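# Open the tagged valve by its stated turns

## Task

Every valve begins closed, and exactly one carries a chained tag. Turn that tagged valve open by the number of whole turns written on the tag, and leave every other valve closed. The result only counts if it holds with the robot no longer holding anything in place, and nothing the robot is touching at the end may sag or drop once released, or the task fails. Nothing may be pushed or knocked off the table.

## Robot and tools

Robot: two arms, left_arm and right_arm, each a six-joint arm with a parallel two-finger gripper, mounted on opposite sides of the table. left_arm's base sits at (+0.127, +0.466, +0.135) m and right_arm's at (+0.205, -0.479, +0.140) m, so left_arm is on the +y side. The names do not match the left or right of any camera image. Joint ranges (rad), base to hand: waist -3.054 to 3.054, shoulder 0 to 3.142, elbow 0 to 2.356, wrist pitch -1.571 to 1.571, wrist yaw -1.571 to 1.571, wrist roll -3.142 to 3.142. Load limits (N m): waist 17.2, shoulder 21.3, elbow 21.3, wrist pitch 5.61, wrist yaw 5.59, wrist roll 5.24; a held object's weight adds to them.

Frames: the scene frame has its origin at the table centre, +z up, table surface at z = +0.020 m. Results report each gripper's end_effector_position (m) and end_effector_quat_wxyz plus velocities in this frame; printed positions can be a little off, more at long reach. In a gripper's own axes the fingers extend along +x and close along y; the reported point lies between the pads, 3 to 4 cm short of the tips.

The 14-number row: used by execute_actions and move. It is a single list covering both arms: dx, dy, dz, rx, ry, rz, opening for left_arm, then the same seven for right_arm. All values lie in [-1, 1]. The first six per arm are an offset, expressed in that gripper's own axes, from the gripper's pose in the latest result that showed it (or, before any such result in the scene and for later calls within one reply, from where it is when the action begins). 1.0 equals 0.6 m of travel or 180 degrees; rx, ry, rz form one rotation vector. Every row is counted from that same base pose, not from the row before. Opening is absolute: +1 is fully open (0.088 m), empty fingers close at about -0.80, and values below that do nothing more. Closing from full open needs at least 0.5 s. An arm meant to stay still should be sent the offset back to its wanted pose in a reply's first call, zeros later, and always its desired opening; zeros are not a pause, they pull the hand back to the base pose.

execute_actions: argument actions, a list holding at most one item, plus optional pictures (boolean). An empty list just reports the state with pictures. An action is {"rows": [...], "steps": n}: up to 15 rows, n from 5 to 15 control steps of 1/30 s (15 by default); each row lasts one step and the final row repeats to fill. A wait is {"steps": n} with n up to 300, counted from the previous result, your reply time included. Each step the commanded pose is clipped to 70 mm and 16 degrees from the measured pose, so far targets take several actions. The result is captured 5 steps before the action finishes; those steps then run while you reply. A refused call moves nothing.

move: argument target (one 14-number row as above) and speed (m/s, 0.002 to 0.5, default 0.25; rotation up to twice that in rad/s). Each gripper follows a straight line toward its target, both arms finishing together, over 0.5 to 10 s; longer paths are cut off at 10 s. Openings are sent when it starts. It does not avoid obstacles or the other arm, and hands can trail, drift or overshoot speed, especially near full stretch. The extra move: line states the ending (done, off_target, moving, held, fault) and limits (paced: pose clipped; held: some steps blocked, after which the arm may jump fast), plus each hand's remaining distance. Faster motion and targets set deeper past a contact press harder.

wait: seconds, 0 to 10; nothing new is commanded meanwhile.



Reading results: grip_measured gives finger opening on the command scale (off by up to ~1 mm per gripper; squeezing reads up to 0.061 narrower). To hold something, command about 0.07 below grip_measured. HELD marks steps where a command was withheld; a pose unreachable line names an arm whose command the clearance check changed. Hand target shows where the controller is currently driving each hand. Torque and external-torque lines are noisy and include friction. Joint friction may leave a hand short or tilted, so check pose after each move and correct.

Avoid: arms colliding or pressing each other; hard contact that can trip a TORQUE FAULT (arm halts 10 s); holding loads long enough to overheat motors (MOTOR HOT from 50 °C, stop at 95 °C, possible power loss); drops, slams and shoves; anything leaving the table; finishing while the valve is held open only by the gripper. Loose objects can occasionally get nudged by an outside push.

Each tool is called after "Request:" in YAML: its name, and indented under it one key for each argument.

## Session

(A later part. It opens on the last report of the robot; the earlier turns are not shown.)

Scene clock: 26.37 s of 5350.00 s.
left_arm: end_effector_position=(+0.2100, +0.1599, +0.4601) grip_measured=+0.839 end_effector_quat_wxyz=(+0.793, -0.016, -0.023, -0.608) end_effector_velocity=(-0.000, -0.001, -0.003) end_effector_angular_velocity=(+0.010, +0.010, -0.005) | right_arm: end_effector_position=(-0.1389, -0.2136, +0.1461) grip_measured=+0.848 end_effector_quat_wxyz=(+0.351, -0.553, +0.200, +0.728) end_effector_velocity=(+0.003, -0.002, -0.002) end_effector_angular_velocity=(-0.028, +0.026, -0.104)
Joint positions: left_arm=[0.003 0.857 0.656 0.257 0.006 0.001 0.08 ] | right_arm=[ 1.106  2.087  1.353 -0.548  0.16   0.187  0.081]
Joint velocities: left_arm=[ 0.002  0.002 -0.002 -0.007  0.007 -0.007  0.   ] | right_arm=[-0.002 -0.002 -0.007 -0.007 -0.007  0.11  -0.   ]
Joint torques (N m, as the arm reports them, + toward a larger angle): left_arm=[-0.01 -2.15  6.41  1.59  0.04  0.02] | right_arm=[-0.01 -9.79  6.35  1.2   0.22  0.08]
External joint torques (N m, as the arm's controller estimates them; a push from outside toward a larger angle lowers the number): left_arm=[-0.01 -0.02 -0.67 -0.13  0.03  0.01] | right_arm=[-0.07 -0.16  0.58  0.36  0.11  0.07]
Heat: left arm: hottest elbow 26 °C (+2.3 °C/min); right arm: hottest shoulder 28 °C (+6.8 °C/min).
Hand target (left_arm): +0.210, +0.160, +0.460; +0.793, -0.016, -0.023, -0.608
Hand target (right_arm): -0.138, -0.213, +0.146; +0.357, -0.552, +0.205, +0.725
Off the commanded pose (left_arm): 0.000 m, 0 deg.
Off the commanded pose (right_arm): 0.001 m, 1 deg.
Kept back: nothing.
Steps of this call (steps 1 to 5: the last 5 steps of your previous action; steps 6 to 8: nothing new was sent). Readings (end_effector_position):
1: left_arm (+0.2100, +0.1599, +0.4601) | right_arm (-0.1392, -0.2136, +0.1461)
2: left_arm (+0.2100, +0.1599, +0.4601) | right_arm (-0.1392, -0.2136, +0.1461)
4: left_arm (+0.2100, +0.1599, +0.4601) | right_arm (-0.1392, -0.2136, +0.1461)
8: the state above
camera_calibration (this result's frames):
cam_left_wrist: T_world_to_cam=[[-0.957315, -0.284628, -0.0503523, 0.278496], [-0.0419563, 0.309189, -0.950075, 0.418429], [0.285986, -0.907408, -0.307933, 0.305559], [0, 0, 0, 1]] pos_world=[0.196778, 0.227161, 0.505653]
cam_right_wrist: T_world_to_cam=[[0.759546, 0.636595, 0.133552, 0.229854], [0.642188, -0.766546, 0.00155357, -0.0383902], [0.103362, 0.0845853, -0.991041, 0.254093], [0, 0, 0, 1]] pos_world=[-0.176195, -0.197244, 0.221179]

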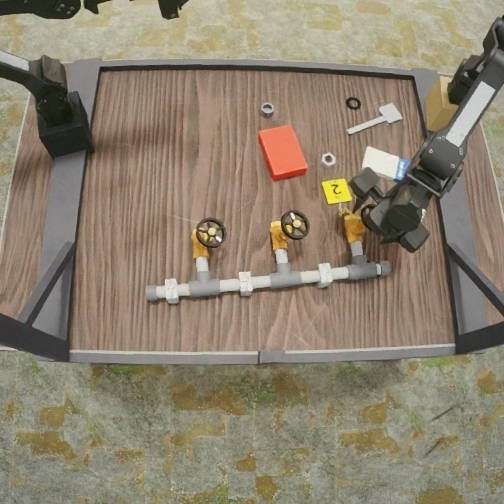

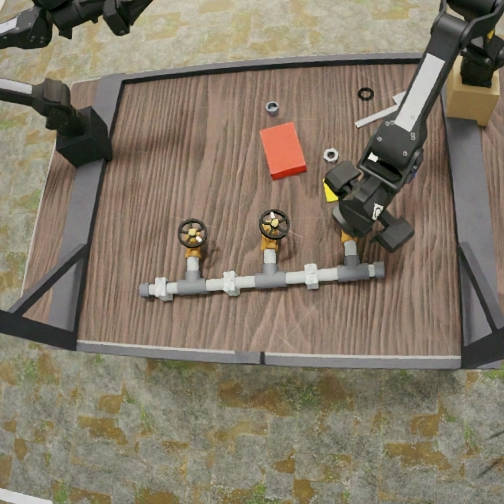

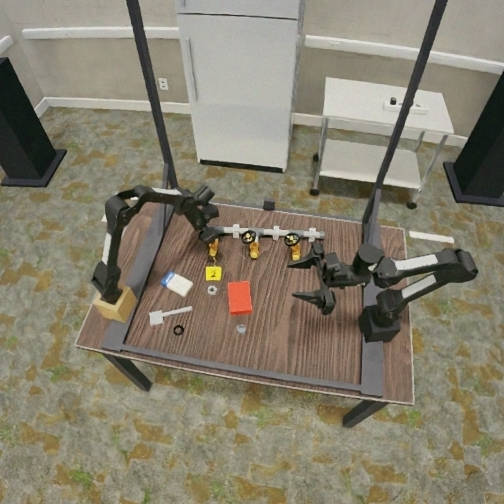

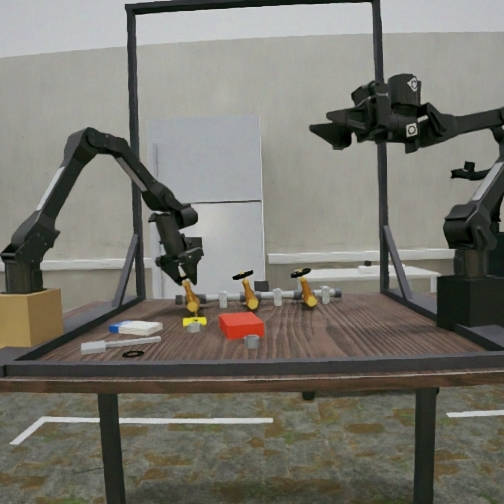

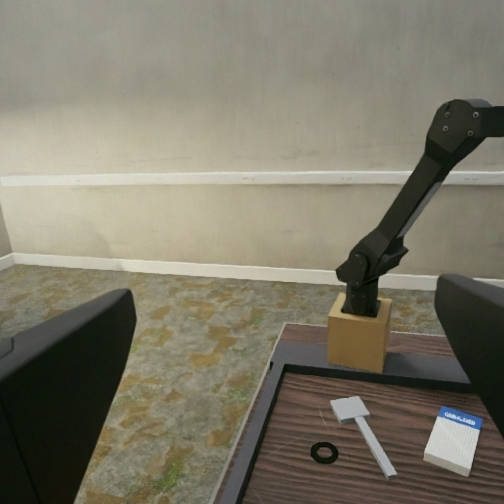

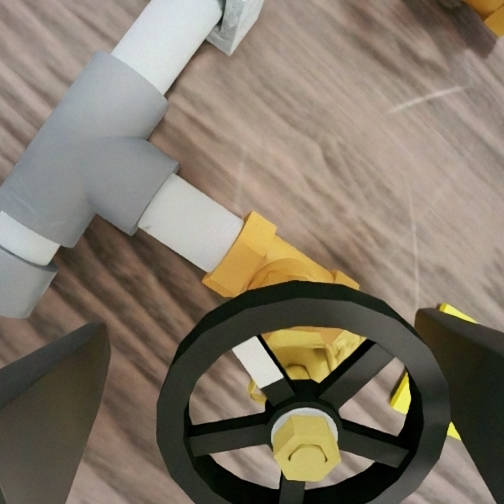

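Request:
move:
  target: [0,0,0,0,0,0,0.84,-0.004,-0.01,-0.009,0.07,0.008,-0.014,0.7]
  speed: 0.15

Request:
move:
  target: [0,0,0,0,0,0,0.84,0,0,0,0,0,0,0.26]
  speed: 0.1

Scene clock: 27.87 s of 5350.00 s.
left_arm: end_effector_position=(+0.2100, +0.1599, +0.4601) grip_measured=+0.839 end_effector_quat_wxyz=(+0.793, -0.016, -0.023, -0.608) end_effector_velocity=(+0.004, +0.001, -0.002) end_effector_angular_velocity=(+0.005, +0.010, +0.024) | right_arm: end_effector_position=(-0.1289, -0.2148, +0.1450) grip_measured=+0.702 end_effector_quat_wxyz=(+0.421, -0.528, +0.271, +0.686) end_effector_velocity=(+0.002, -0.001, -0.000) end_effector_angular_velocity=(-0.011, +0.000, -0.008)
Joint positions: left_arm=[0.003 0.857 0.656 0.257 0.006 0.001 0.08 ] | right_arm=[ 1.106  2.087  1.355 -0.594  0.191  0.411  0.073]
Joint velocities: left_arm=[ 0.002 -0.002 -0.002 -0.007 -0.022 -0.007 -0.   ] | right_arm=[-0.002 -0.002 -0.002 -0.007 -0.007  0.007 -0.   ]
Joint torques (N m, as the arm reports them, + toward a larger angle): left_arm=[-0.18 -2.11  6.32  1.59  0.02  0.05] | right_arm=[ 0.13 -9.77  7.24  1.12  0.26  0.08]
External joint torques (N m, as the arm's controller estimates them; a push from outside toward a larger angle lowers the number): left_arm=[-0.22  0.07 -0.81 -0.15  0.03  0.05] | right_arm=[ 0.11 -0.13  1.48  0.35  0.11  0.08]
Heat: left arm: hottest elbow 26 °C (+2.2 °C/min); right arm: hottest shoulder 29 °C (+8.6 °C/min).
Hand target (left_arm): +0.210, +0.160, +0.460; +0.793, -0.016, -0.023, -0.608
Hand target (right_arm): -0.131, -0.214, +0.147; +0.423, -0.525, +0.271, +0.687
Off the commanded pose (left_arm): 0.000 m, 0 deg.
Off the commanded pose (right_arm): 0.003 m, 0 deg.
Kept back: nothing.
move: done
camera_calibration (this result's frames):
cam_left_wrist: T_world_to_cam=[[-0.957315, -0.284628, -0.0503523, 0.278496], [-0.0419563, 0.309189, -0.950075, 0.418429], [0.285986, -0.907408, -0.307933, 0.305559], [0, 0, 0, 1]] pos_world=[0.196778, 0.227161, 0.505653]
cam_right_wrist: T_world_to_cam=[[0.882412, 0.45758, 0.109404, 0.204074], [0.458743, -0.888429, 0.0157755, -0.0976618], [0.104416, 0.0362677, -0.993872, 0.24226], [0, 0, 0, 1]] pos_world=[-0.160572, -0.188932, 0.21999]

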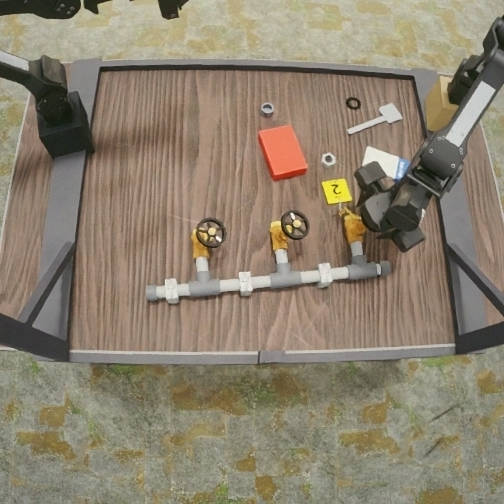

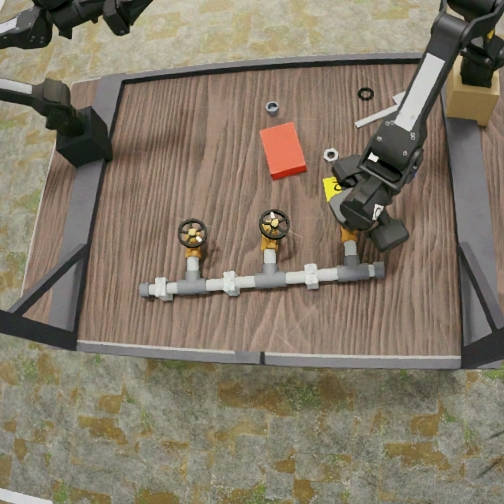

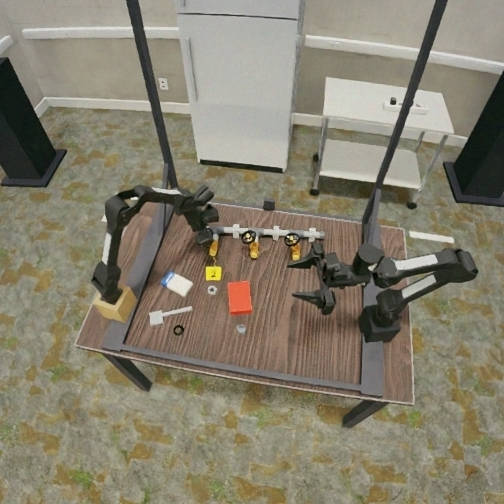

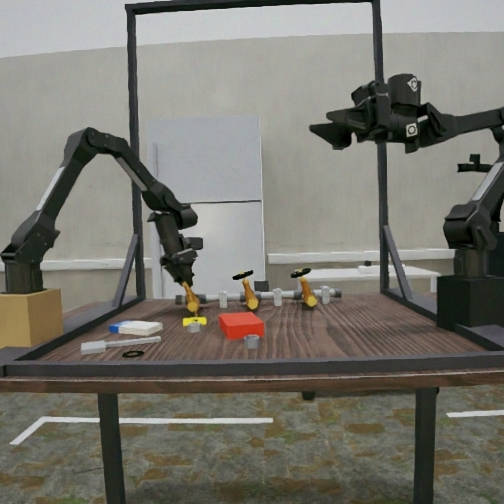

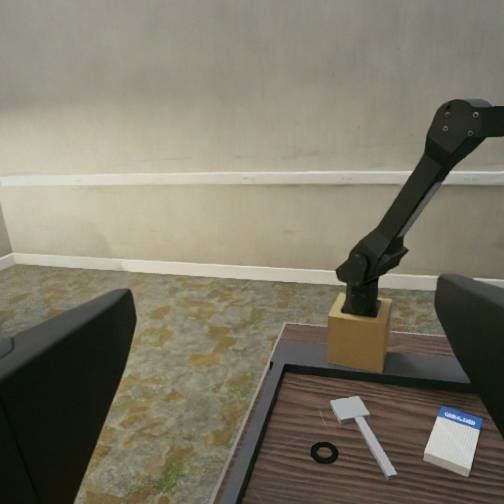

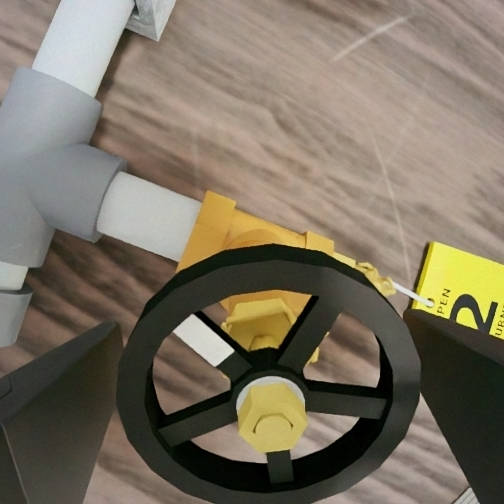

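Scene clock: 28.37 s of 5350.00 s.
left_arm: end_effector_position=(+0.2100, +0.1599, +0.4601) grip_measured=+0.839 end_effector_quat_wxyz=(+0.793, -0.016, -0.023, -0.608) end_effector_velocity=(-0.001, +0.000, -0.002) end_effector_angular_velocity=(+0.001, +0.024, -0.001) | right_arm: end_effector_position=(-0.1297, -0.2154, +0.1450) grip_measured=+0.335 end_effector_quat_wxyz=(+0.420, -0.528, +0.271, +0.687) end_effector_velocity=(+0.002, -0.001, -0.000) end_effector_angular_velocity=(-0.011, +0.000, -0.008)
Joint positions: left_arm=[0.003 0.857 0.656 0.257 0.006 0.001 0.08 ] | right_arm=[ 1.108  2.087  1.355 -0.593  0.19   0.411  0.055]
Joint velocities: left_arm=[-0.007 -0.002 -0.002 -0.007 -0.007 -0.022 -0.   ] | right_arm=[-0.002 -0.002 -0.002 -0.007 -0.007  0.007  0.   ]
Joint torques (N m, as the arm reports them, + toward a larger angle): left_arm=[ 0.01 -2.18  6.41  1.55  0.    0.01] | right_arm=[-0.14 -9.68  6.32  1.17  0.22 -0.01]
External joint torques (N m, as the arm's controller estimates them; a push from outside toward a larger angle lowers the number): left_arm=[ 0.01  0.03 -0.75 -0.21  0.    0.01] | right_arm=[-0.13 -0.02  0.53  0.38  0.07 -0.02]
Heat: left arm: hottest elbow 26 °C (+2.1 °C/min); right arm: hottest shoulder 29 °C (+8.5 °C/min).
Hand target (left_arm): +0.210, +0.160, +0.460; +0.793, -0.016, -0.023, -0.608
Hand target (right_arm): -0.129, -0.215, +0.145; +0.421, -0.528, +0.271, +0.686
Off the commanded pose (left_arm): 0.000 m, 0 deg.
Off the commanded pose (right_arm): 0.001 m, 0 deg.
Kept back: nothing.
move: done
camera_calibration (this result's frames):
cam_left_wrist: T_world_to_cam=[[-0.957315, -0.284628, -0.0503523, 0.278496], [-0.0419563, 0.309189, -0.950075, 0.418429], [0.285986, -0.907408, -0.307933, 0.305559], [0, 0, 0, 1]] pos_world=[0.196778, 0.227161, 0.505653]
cam_right_wrist: T_world_to_cam=[[0.88175, 0.459406, 0.107067, 0.205709], [0.460545, -0.887504, 0.0153049, -0.0972706], [0.102053, 0.0358139, -0.994134, 0.242028], [0, 0, 0, 1]] pos_world=[-0.161286, -0.1895, 0.220072]

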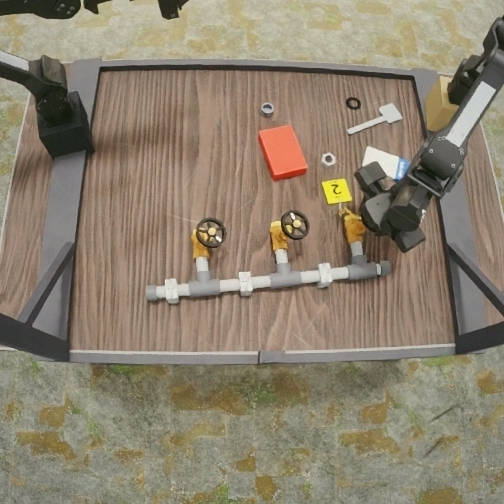

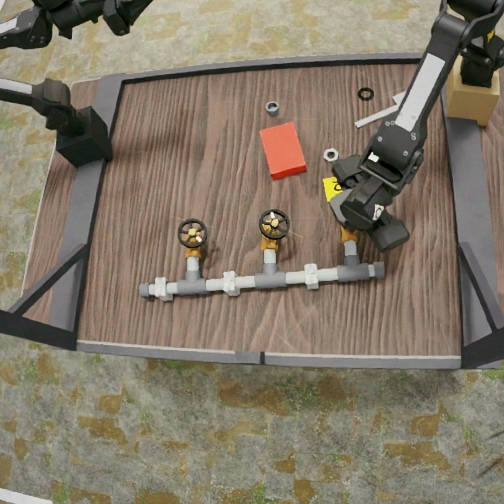

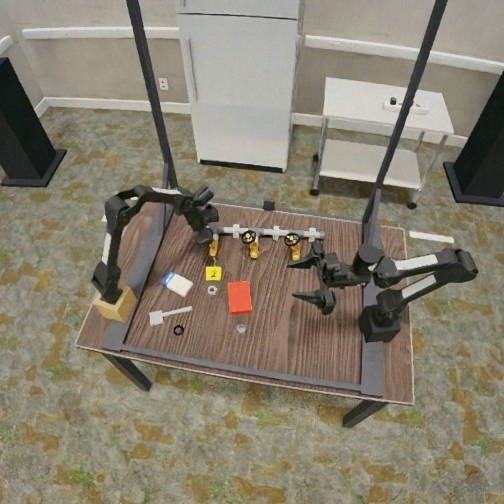

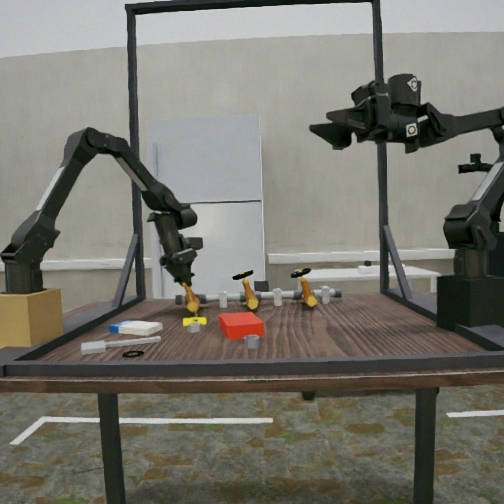

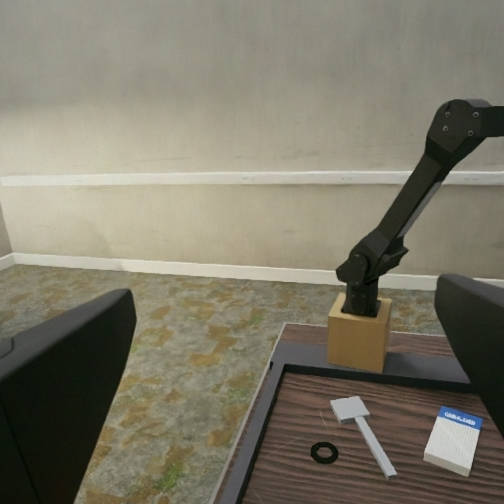

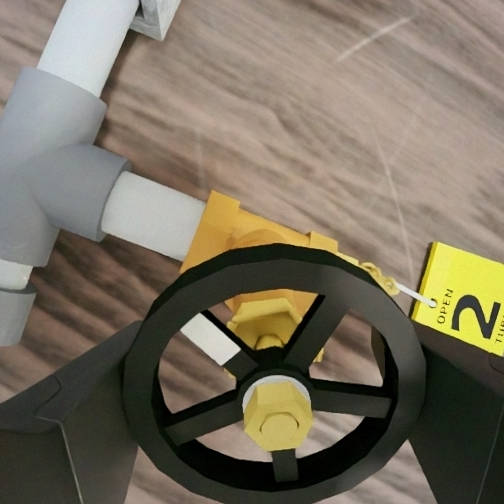

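Request:
execute_actions:
  actions:
    - {"rows":[[0,0,0,0,0,0,0.84,0,0,0,-0.5,0,0,0.26]],"steps":15}

Request:
execute_actions:
  actions:
    - {"rows":[[0,0,0,0,0,0,0.84,0,0,0,-0.5,0,0,0.26]],"steps":15}

Request:
execute_actions:
  actions:
    - {"rows":[[0,0,0,0,0,0,0.84,0,0,0,-0.5,0,0,0.26]],"steps":15}

Request:
execute_actions:
  actions:
    - {"rows":[[0,0,0,0,0,0,0.84,0,0,0,-0.5,0,0,0.26]],"steps":15}

Request:
execute_actions:
  actions:
    - {"rows":[[0,0,0,0,0,0,0.84,0,0,0,-0.11,0,0,0.26]],"steps":13}

Request:
execute_actions:
  actions:
    - {"rows":[[0,0,0,0,0,0,0.84,0,0,0,0,0,0,0.85]],"steps":6}

Request:
move:
  target: [0,0,0,0,0,0,0.84,-0.14,0,0,0,0,0,0.85]
  speed: 0.2

Scene clock: 29.27 s of 5350.00 s.
left_arm: end_effector_position=(+0.2100, +0.1599, +0.4601) grip_measured=+0.839 end_effector_quat_wxyz=(+0.793, -0.016, -0.023, -0.608) end_effector_velocity=(+0.002, +0.001, -0.002) end_effector_angular_velocity=(+0.005, +0.009, +0.009) | right_arm: end_effector_position=(-0.1294, -0.2153, +0.1450) grip_measured=+0.335 end_effector_quat_wxyz=(+0.279, -0.614, +0.095, +0.732) end_effector_velocity=(+0.000, -0.003, -0.001) end_effector_angular_velocity=(+0.113, -0.436, +1.447)
Joint positions: left_arm=[0.003 0.857 0.656 0.257 0.006 0.001 0.08 ] | right_arm=[ 1.108  2.087  1.355 -0.594  0.191 -0.081  0.055]
Joint velocities: left_arm=[ 0.002 -0.002 -0.002 -0.007 -0.007 -0.007 -0.   ] | right_arm=[-0.002 -0.002 -0.002 -0.007 -0.022 -1.516 -0.   ]
Joint torques (N m, as the arm reports them, + toward a larger angle): left_arm=[-0.21 -2.13  6.5   1.56  0.    0.03] | right_arm=[ 0.26 -9.31  6.93  0.92  0.39 -0.47]
External joint torques (N m, as the arm's controller estimates them; a push from outside toward a larger angle lowers the number): left_arm=[-0.22  0.06 -0.63 -0.18  0.    0.02] | right_arm=[ 0.3   0.28  1.23  0.17  0.26 -0.48]
Heat: left arm: hottest elbow 26 °C (+2.1 °C/min); right arm: hottest shoulder 29 °C (+8.2 °C/min).
Steps of this call (steps 1 to 17: nothing new was sent; steps 18 to 27: the first 10 steps of this action). Readings (end_effector_position):
18: left_arm (+0.2100, +0.1599, +0.4601) | right_arm (-0.1297, -0.2154, +0.1450)
19: left_arm (+0.2100, +0.1599, +0.4601) | right_arm (-0.1297, -0.2154, +0.1450)
21: left_arm (+0.2100, +0.1599, +0.4601) | right_arm (-0.1297, -0.2153, +0.1450)
25: left_arm (+0.2100, +0.1599, +0.4601) | right_arm (-0.1295, -0.2153, +0.1450)
27: the state above

Scene clock: 29.77 s of 5350.00 s.
left_arm: end_effector_position=(+0.2100, +0.1599, +0.4601) grip_measured=+0.839 end_effector_quat_wxyz=(+0.793, -0.016, -0.023, -0.608) end_effector_velocity=(+0.000, +0.000, -0.005) end_effector_angular_velocity=(+0.015, +0.027, +0.004) | right_arm: end_effector_position=(-0.1288, -0.2144, +0.1452) grip_measured=+0.335 end_effector_quat_wxyz=(-0.029, +0.676, +0.189, -0.712) end_effector_velocity=(+0.004, -0.003, -0.001) end_effector_angular_velocity=(+0.112, -0.469, +1.455)
Joint positions: left_arm=[0.003 0.857 0.656 0.257 0.006 0.001 0.08 ] | right_arm=[ 1.108  2.087  1.355 -0.594  0.199 -0.854  0.055]
Joint velocities: left_arm=[-0.002 -0.002 -0.002 -0.022 -0.007 -0.022 -0.   ] | right_arm=[-0.002 -0.002 -0.002 -0.022 -0.007 -1.531 -0.   ]
Joint torques (N m, as the arm reports them, + toward a larger angle): left_arm=[ 0.   -1.98  6.44  1.55  0.03  0.01] | right_arm=[ 0.35 -9.27  6.84  0.85  0.35 -0.48]
External joint torques (N m, as the arm's controller estimates them; a push from outside toward a larger angle lowers the number): left_arm=[ 0.01  0.16 -0.63 -0.17  0.02  0.  ] | right_arm=[ 0.35  0.27  1.2   0.13  0.25 -0.5 ]
Heat: left arm: hottest elbow 26 °C (+2.0 °C/min); right arm: hottest shoulder 29 °C (+8.1 °C/min).
Off your previous action's commanded pose (left_arm): 0.000 m, 0 deg at its last step (step 5 of this call).
Off your previous action's commanded pose (right_arm): 0.001 m, 47 deg at its last step (step 5 of this call); orientation clipped at that step.
Steps of this call (steps 1 to 5: the last 5 steps of your previous action; steps 6 to 15: the first 10 steps of this action, its rows measured from where the robot was after step 5). Readings (end_effector_position):
5: left_arm (+0.2100, +0.1599, +0.4601) | right_arm (-0.1292, -0.2151, +0.1450)
6: left_arm (+0.2100, +0.1599, +0.4601) | right_arm (-0.1292, -0.2150, +0.1451)
7: left_arm (+0.2100, +0.1599, +0.4601) | right_arm (-0.1291, -0.2150, +0.1451)
9: left_arm (+0.2100, +0.1599, +0.4601) | right_arm (-0.1290, -0.2148, +0.1451)
13: left_arm (+0.2100, +0.1599, +0.4601) | right_arm (-0.1288, -0.2146, +0.1452)
15: the state above

Scene clock: 30.27 s of 5350.00 s.
left_arm: end_effector_position=(+0.2100, +0.1599, +0.4601) grip_measured=+0.839 end_effector_quat_wxyz=(+0.793, -0.016, -0.023, -0.608) end_effector_velocity=(+0.000, +0.001, +0.001) end_effector_angular_velocity=(-0.009, +0.006, +0.004) | right_arm: end_effector_position=(-0.1291, -0.2127, +0.1458) grip_measured=+0.335 end_effector_quat_wxyz=(+0.223, +0.639, +0.445, -0.587) end_effector_velocity=(+0.001, +0.002, -0.001) end_effector_angular_velocity=(+0.125, -0.464, +1.446)
Joint positions: left_arm=[0.003 0.857 0.656 0.257 0.006 0.001 0.08 ] | right_arm=[ 1.108  2.087  1.355 -0.588  0.207 -1.625  0.055]
Joint velocities: left_arm=[-0.002 -0.002 -0.002  0.007 -0.007 -0.007 -0.   ] | right_arm=[-0.007  0.002 -0.002  0.007 -0.007 -1.531 -0.   ]
Joint torques (N m, as the arm reports them, + toward a larger angle): left_arm=[ 0.03 -2.08  6.33  1.55  0.01  0.03] | right_arm=[ 0.34 -9.44  6.4   0.69  0.33 -0.48]
External joint torques (N m, as the arm's controller estimates them; a push from outside toward a larger angle lowers the number): left_arm=[ 0.02  0.11 -0.79 -0.18  0.01  0.02] | right_arm=[ 0.34  0.13  0.69 -0.05  0.23 -0.5 ]
Heat: left arm: hottest elbow 26 °C (+2.0 °C/min); right arm: hottest shoulder 29 °C (+7.9 °C/min).
Off your previous action's commanded pose (left_arm): 0.000 m, 0 deg at its last step (step 5 of this call).
Off your previous action's commanded pose (right_arm): 0.001 m, 46 deg at its last step (step 5 of this call); orientation clipped at that step.
Steps of this call (steps 1 to 5: the last 5 steps of your previous action; steps 6 to 15: the first 10 steps of this action, its rows measured from where the robot was after step 5). Readings (end_effector_position):
5: left_arm (+0.2100, +0.1599, +0.4601) | right_arm (-0.1287, -0.2138, +0.1454)
6: left_arm (+0.2100, +0.1599, +0.4601) | right_arm (-0.1287, -0.2137, +0.1454)
7: left_arm (+0.2100, +0.1599, +0.4601) | right_arm (-0.1287, -0.2136, +0.1455)
9: left_arm (+0.2100, +0.1599, +0.4601) | right_arm (-0.1287, -0.2134, +0.1455)
13: left_arm (+0.2100, +0.1599, +0.4601) | right_arm (-0.1290, -0.2128, +0.1457)
15: the state above

Scene clock: 30.77 s of 5350.00 s.
left_arm: end_effector_position=(+0.2100, +0.1599, +0.4601) grip_measured=+0.839 end_effector_quat_wxyz=(+0.793, -0.016, -0.023, -0.608) end_effector_velocity=(+0.002, +0.001, -0.001) end_effector_angular_velocity=(-0.005, +0.008, +0.019) | right_arm: end_effector_position=(-0.1309, -0.2120, +0.1463) grip_measured=+0.333 end_effector_quat_wxyz=(+0.444, +0.507, +0.636, -0.375) end_effector_velocity=(-0.003, -0.000, +0.002) end_effector_angular_velocity=(+0.142, -0.469, +1.466)
Joint positions: left_arm=[0.003 0.857 0.656 0.257 0.006 0.001 0.08 ] | right_arm=[ 1.109  2.087  1.355 -0.579  0.208 -2.398  0.055]
Joint velocities: left_arm=[-0.002 -0.002 -0.007  0.007 -0.022 -0.007 -0.   ] | right_arm=[ 0.002 -0.002  0.002  0.007 -0.007 -1.546 -0.   ]
Joint torques (N m, as the arm reports them, + toward a larger angle): left_arm=[-0.04 -2.1   6.29  1.56  0.03  0.07] | right_arm=[-0.03 -9.42  6.34  0.59  0.4  -0.49]
External joint torques (N m, as the arm's controller estimates them; a push from outside toward a larger angle lowers the number): left_arm=[-0.02  0.1  -0.88 -0.19  0.03  0.06] | right_arm=[-0.02  0.13  0.68 -0.11  0.29 -0.49]
Heat: left arm: hottest elbow 26 °C (+2.0 °C/min); right arm: hottest shoulder 29 °C (+7.8 °C/min).
Off your previous action's commanded pose (left_arm): 0.000 m, 0 deg at its last step (step 5 of this call).
Off your previous action's commanded pose (right_arm): 0.002 m, 46 deg at its last step (step 5 of this call); orientation clipped at that step.
Steps of this call (steps 1 to 5: the last 5 steps of your previous action; steps 6 to 15: the first 10 steps of this action, its rows measured from where the robot was after step 5). Readings (end_effector_position):
5: left_arm (+0.2100, +0.1599, +0.4601) | right_arm (-0.1296, -0.2122, +0.1460)
6: left_arm (+0.2100, +0.1599, +0.4601) | right_arm (-0.1296, -0.2121, +0.1460)
7: left_arm (+0.2100, +0.1599, +0.4601) | right_arm (-0.1298, -0.2122, +0.1461)
9: left_arm (+0.2100, +0.1599, +0.4601) | right_arm (-0.1300, -0.2121, +0.1461)
13: left_arm (+0.2100, +0.1599, +0.4601) | right_arm (-0.1306, -0.2120, +0.1462)
15: the state above

Scene clock: 31.20 s of 5350.00 s.
left_arm: end_effector_position=(+0.2100, +0.1599, +0.4601) grip_measured=+0.839 end_effector_quat_wxyz=(+0.793, -0.016, -0.023, -0.608) end_effector_velocity=(+0.000, +0.000, -0.002) end_effector_angular_velocity=(+0.001, +0.024, +0.004) | right_arm: end_effector_position=(-0.1323, -0.2127, +0.1463) grip_measured=+0.333 end_effector_quat_wxyz=(+0.561, +0.370, +0.715, -0.193) end_effector_velocity=(+0.002, -0.001, -0.001) end_effector_angular_velocity=(+0.017, -0.120, +0.379)
Joint positions: left_arm=[0.003 0.857 0.656 0.257 0.006 0.001 0.08 ] | right_arm=[ 1.112  2.088  1.355 -0.575  0.206 -2.935  0.055]
Joint velocities: left_arm=[-0.002 -0.002 -0.002 -0.007 -0.007 -0.022 -0.   ] | right_arm=[-0.007 -0.002 -0.002 -0.007 -0.022 -0.403 -0.   ]
Joint torques (N m, as the arm reports them, + toward a larger angle): left_arm=[-0.2  -2.08  6.17  1.59  0.02  0.04] | right_arm=[-0.04 -9.52  6.32  0.84  0.34 -0.49]
External joint torques (N m, as the arm's controller estimates them; a push from outside toward a larger angle lowers the number): left_arm=[-0.21  0.09 -0.98 -0.16  0.02  0.03] | right_arm=[ 0.01  0.04  0.67  0.14  0.21 -0.48]
Heat: left arm: hottest elbow 26 °C (+1.9 °C/min); right arm: hottest shoulder 29 °C (+7.7 °C/min).
Off your previous action's commanded pose (left_arm): 0.000 m, 0 deg at its last step (step 5 of this call).
Off your previous action's commanded pose (right_arm): 0.002 m, 46 deg at its last step (step 5 of this call); orientation clipped at that step.
Steps of this call (steps 1 to 5: the last 5 steps of your previous action; steps 6 to 13: the first 8 steps of this action, its rows measured from where the robot was after step 5). Readings (end_effector_position):
5: left_arm (+0.2100, +0.1599, +0.4601) | right_arm (-0.1315, -0.2122, +0.1464)
6: left_arm (+0.2100, +0.1599, +0.4601) | right_arm (-0.1317, -0.2123, +0.1464)
7: left_arm (+0.2100, +0.1599, +0.4601) | right_arm (-0.1318, -0.2124, +0.1463)
9: left_arm (+0.2100, +0.1599, +0.4601) | right_arm (-0.1320, -0.2125, +0.1463)
13: the state above

Scene clock: 31.40 s of 5350.00 s.
left_arm: end_effector_position=(+0.2100, +0.1599, +0.4601) grip_measured=+0.839 end_effector_quat_wxyz=(+0.793, -0.016, -0.023, -0.608) end_effector_velocity=(+0.000, +0.000, -0.002) end_effector_angular_velocity=(+0.001, +0.024, +0.004) | right_arm: end_effector_position=(-0.1325, -0.2127, +0.1463) grip_measured=+0.386 end_effector_quat_wxyz=(+0.568, +0.359, +0.719, -0.179) end_effector_velocity=(+0.007, +0.001, -0.000) end_effector_angular_velocity=(+0.029, -0.106, +0.220)
Joint positions: left_arm=[0.003 0.857 0.656 0.257 0.006 0.001 0.08 ] | right_arm=[ 1.112  2.088  1.355 -0.574  0.205 -2.974  0.058]
Joint velocities: left_arm=[-0.002 -0.002 -0.002 -0.007 -0.007 -0.022 -0.   ] | right_arm=[-0.002 -0.002 -0.002 -0.022  0.022 -0.242  0.161]
Joint torques (N m, as the arm reports them, + toward a larger angle): left_arm=[-0.11 -1.97  6.41  1.57 -0.01  0.02] | right_arm=[-0.03 -9.58  6.19  0.98  0.21 -0.16]
External joint torques (N m, as the arm's controller estimates them; a push from outside toward a larger angle lowers the number): left_arm=[-0.09  0.25 -0.74 -0.17 -0.01  0.01] | right_arm=[-0.02 -0.03  0.55  0.28  0.08 -0.36]
Heat: left arm: hottest elbow 26 °C (+1.9 °C/min); right arm: hottest shoulder 29 °C (+7.6 °C/min).
Off your previous action's commanded pose (left_arm): 0.000 m, 0 deg at its last step (step 5 of this call).
Off your previous action's commanded pose (right_arm): 0.001 m, 2 deg at its last step (step 5 of this call).
Steps of this call (steps 1 to 5: the last 5 steps of your previous action; step 6: the first step of this action, its rows measured from where the robot was after step 5). Readings (end_effector_position):
5: left_arm (+0.2100, +0.1599, +0.4601) | right_arm (-0.1325, -0.2127, +0.1463)
6: the state above

Scene clock: 33.00 s of 5350.00 s.
left_arm: end_effector_position=(+0.2100, +0.1599, +0.4601) grip_measured=+0.839 end_effector_quat_wxyz=(+0.793, -0.016, -0.023, -0.608) end_effector_velocity=(-0.000, +0.000, -0.002) end_effector_angular_velocity=(+0.001, +0.023, -0.006) | right_arm: end_effector_position=(-0.1237, -0.2388, +0.2211) grip_measured=+0.848 end_effector_quat_wxyz=(+0.573, +0.357, +0.716, -0.180) end_effector_velocity=(-0.002, -0.001, +0.001) end_effector_angular_velocity=(-0.008, +0.004, -0.003)
Joint positions: left_arm=[0.003 0.857 0.656 0.257 0.006 0.001 0.08 ] | right_arm=[ 1.156  1.918  1.428 -0.837  0.214 -2.93   0.081]
Joint velocities: left_arm=[ 0.002 -0.002 -0.002 -0.007  0.007 -0.022 -0.   ] | right_arm=[ 0.002  0.002  0.007 -0.007 -0.007  0.007 -0.   ]
Joint torques (N m, as the arm reports them, + toward a larger angle): left_arm=[-0.16 -2.25  6.29  1.55  0.02  0.07] | right_arm=[ 0.35 -9.69  7.61  0.96  0.24  0.06]
External joint torques (N m, as the arm's controller estimates them; a push from outside toward a larger angle lowers the number): left_arm=[-0.17 -0.08 -0.81 -0.18  0.02  0.06] | right_arm=[ 0.32 -0.91  1.49  0.31  0.1   0.07]
Heat: left arm: hottest elbow 26 °C (+1.8 °C/min); right arm: hottest shoulder 30 °C (+9.1 °C/min).
Hand target (left_arm): +0.210, +0.160, +0.460; +0.793, -0.016, -0.023, -0.608
Hand target (right_arm): -0.125, -0.239, +0.226; +0.568, +0.358, +0.719, -0.179
Off your previous action's commanded pose (left_arm): 0.000 m, 0 deg at its last step (step 5 of this call).
Off your previous action's commanded pose (right_arm): 0.000 m, 0 deg at its last step (step 5 of this call).
Off the commanded pose (left_arm): 0.000 m, 0 deg.
Off the commanded pose (right_arm): 0.005 m, 1 deg.
Kept back: nothing.
move: done
camera_calibration (this result's frames):
cam_left_wrist: T_world_to_cam=[[-0.957315, -0.284628, -0.0503523, 0.278496], [-0.0419563, 0.309189, -0.950075, 0.418429], [0.285986, -0.907408, -0.307933, 0.305559], [0, 0, 0, 1]] pos_world=[0.196778, 0.227161, 0.505653]
cam_right_wrist: T_world_to_cam=[[-0.733235, -0.673191, -0.0958135, -0.222408], [-0.59511, 0.567152, 0.569371, -0.0277556], [-0.328954, 0.474502, -0.816478, 0.330081], [0, 0, 0, 1]] pos_world=[-0.0710134, -0.290606, 0.263998]

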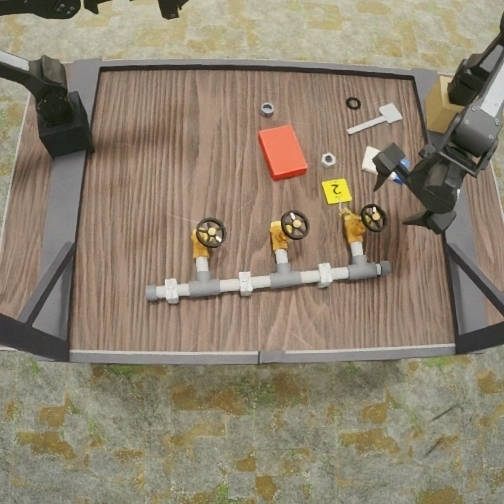

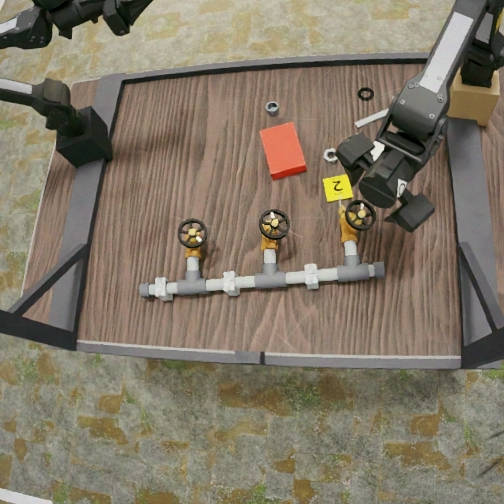

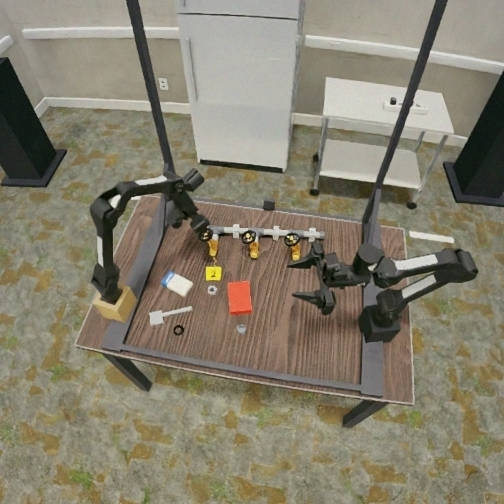

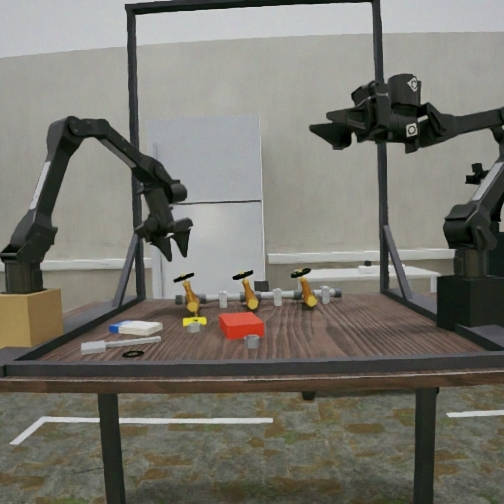

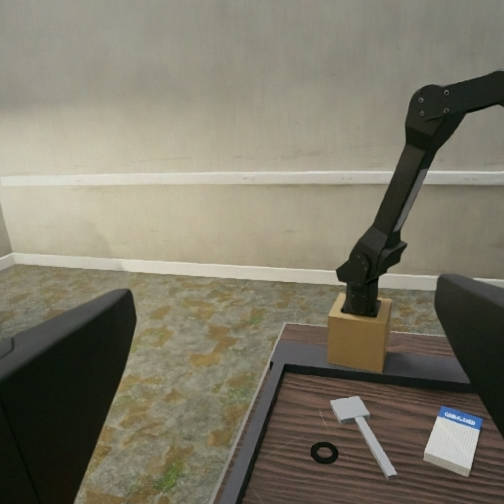

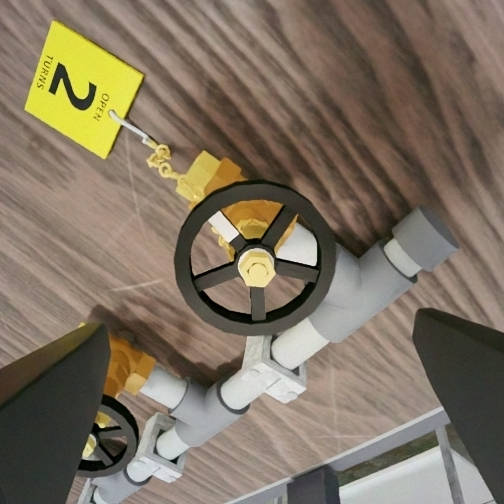

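The marker is back in its original position in the head cameras.

Request:
finished_scene:
  scene: 2

The scene is finished: the task was done.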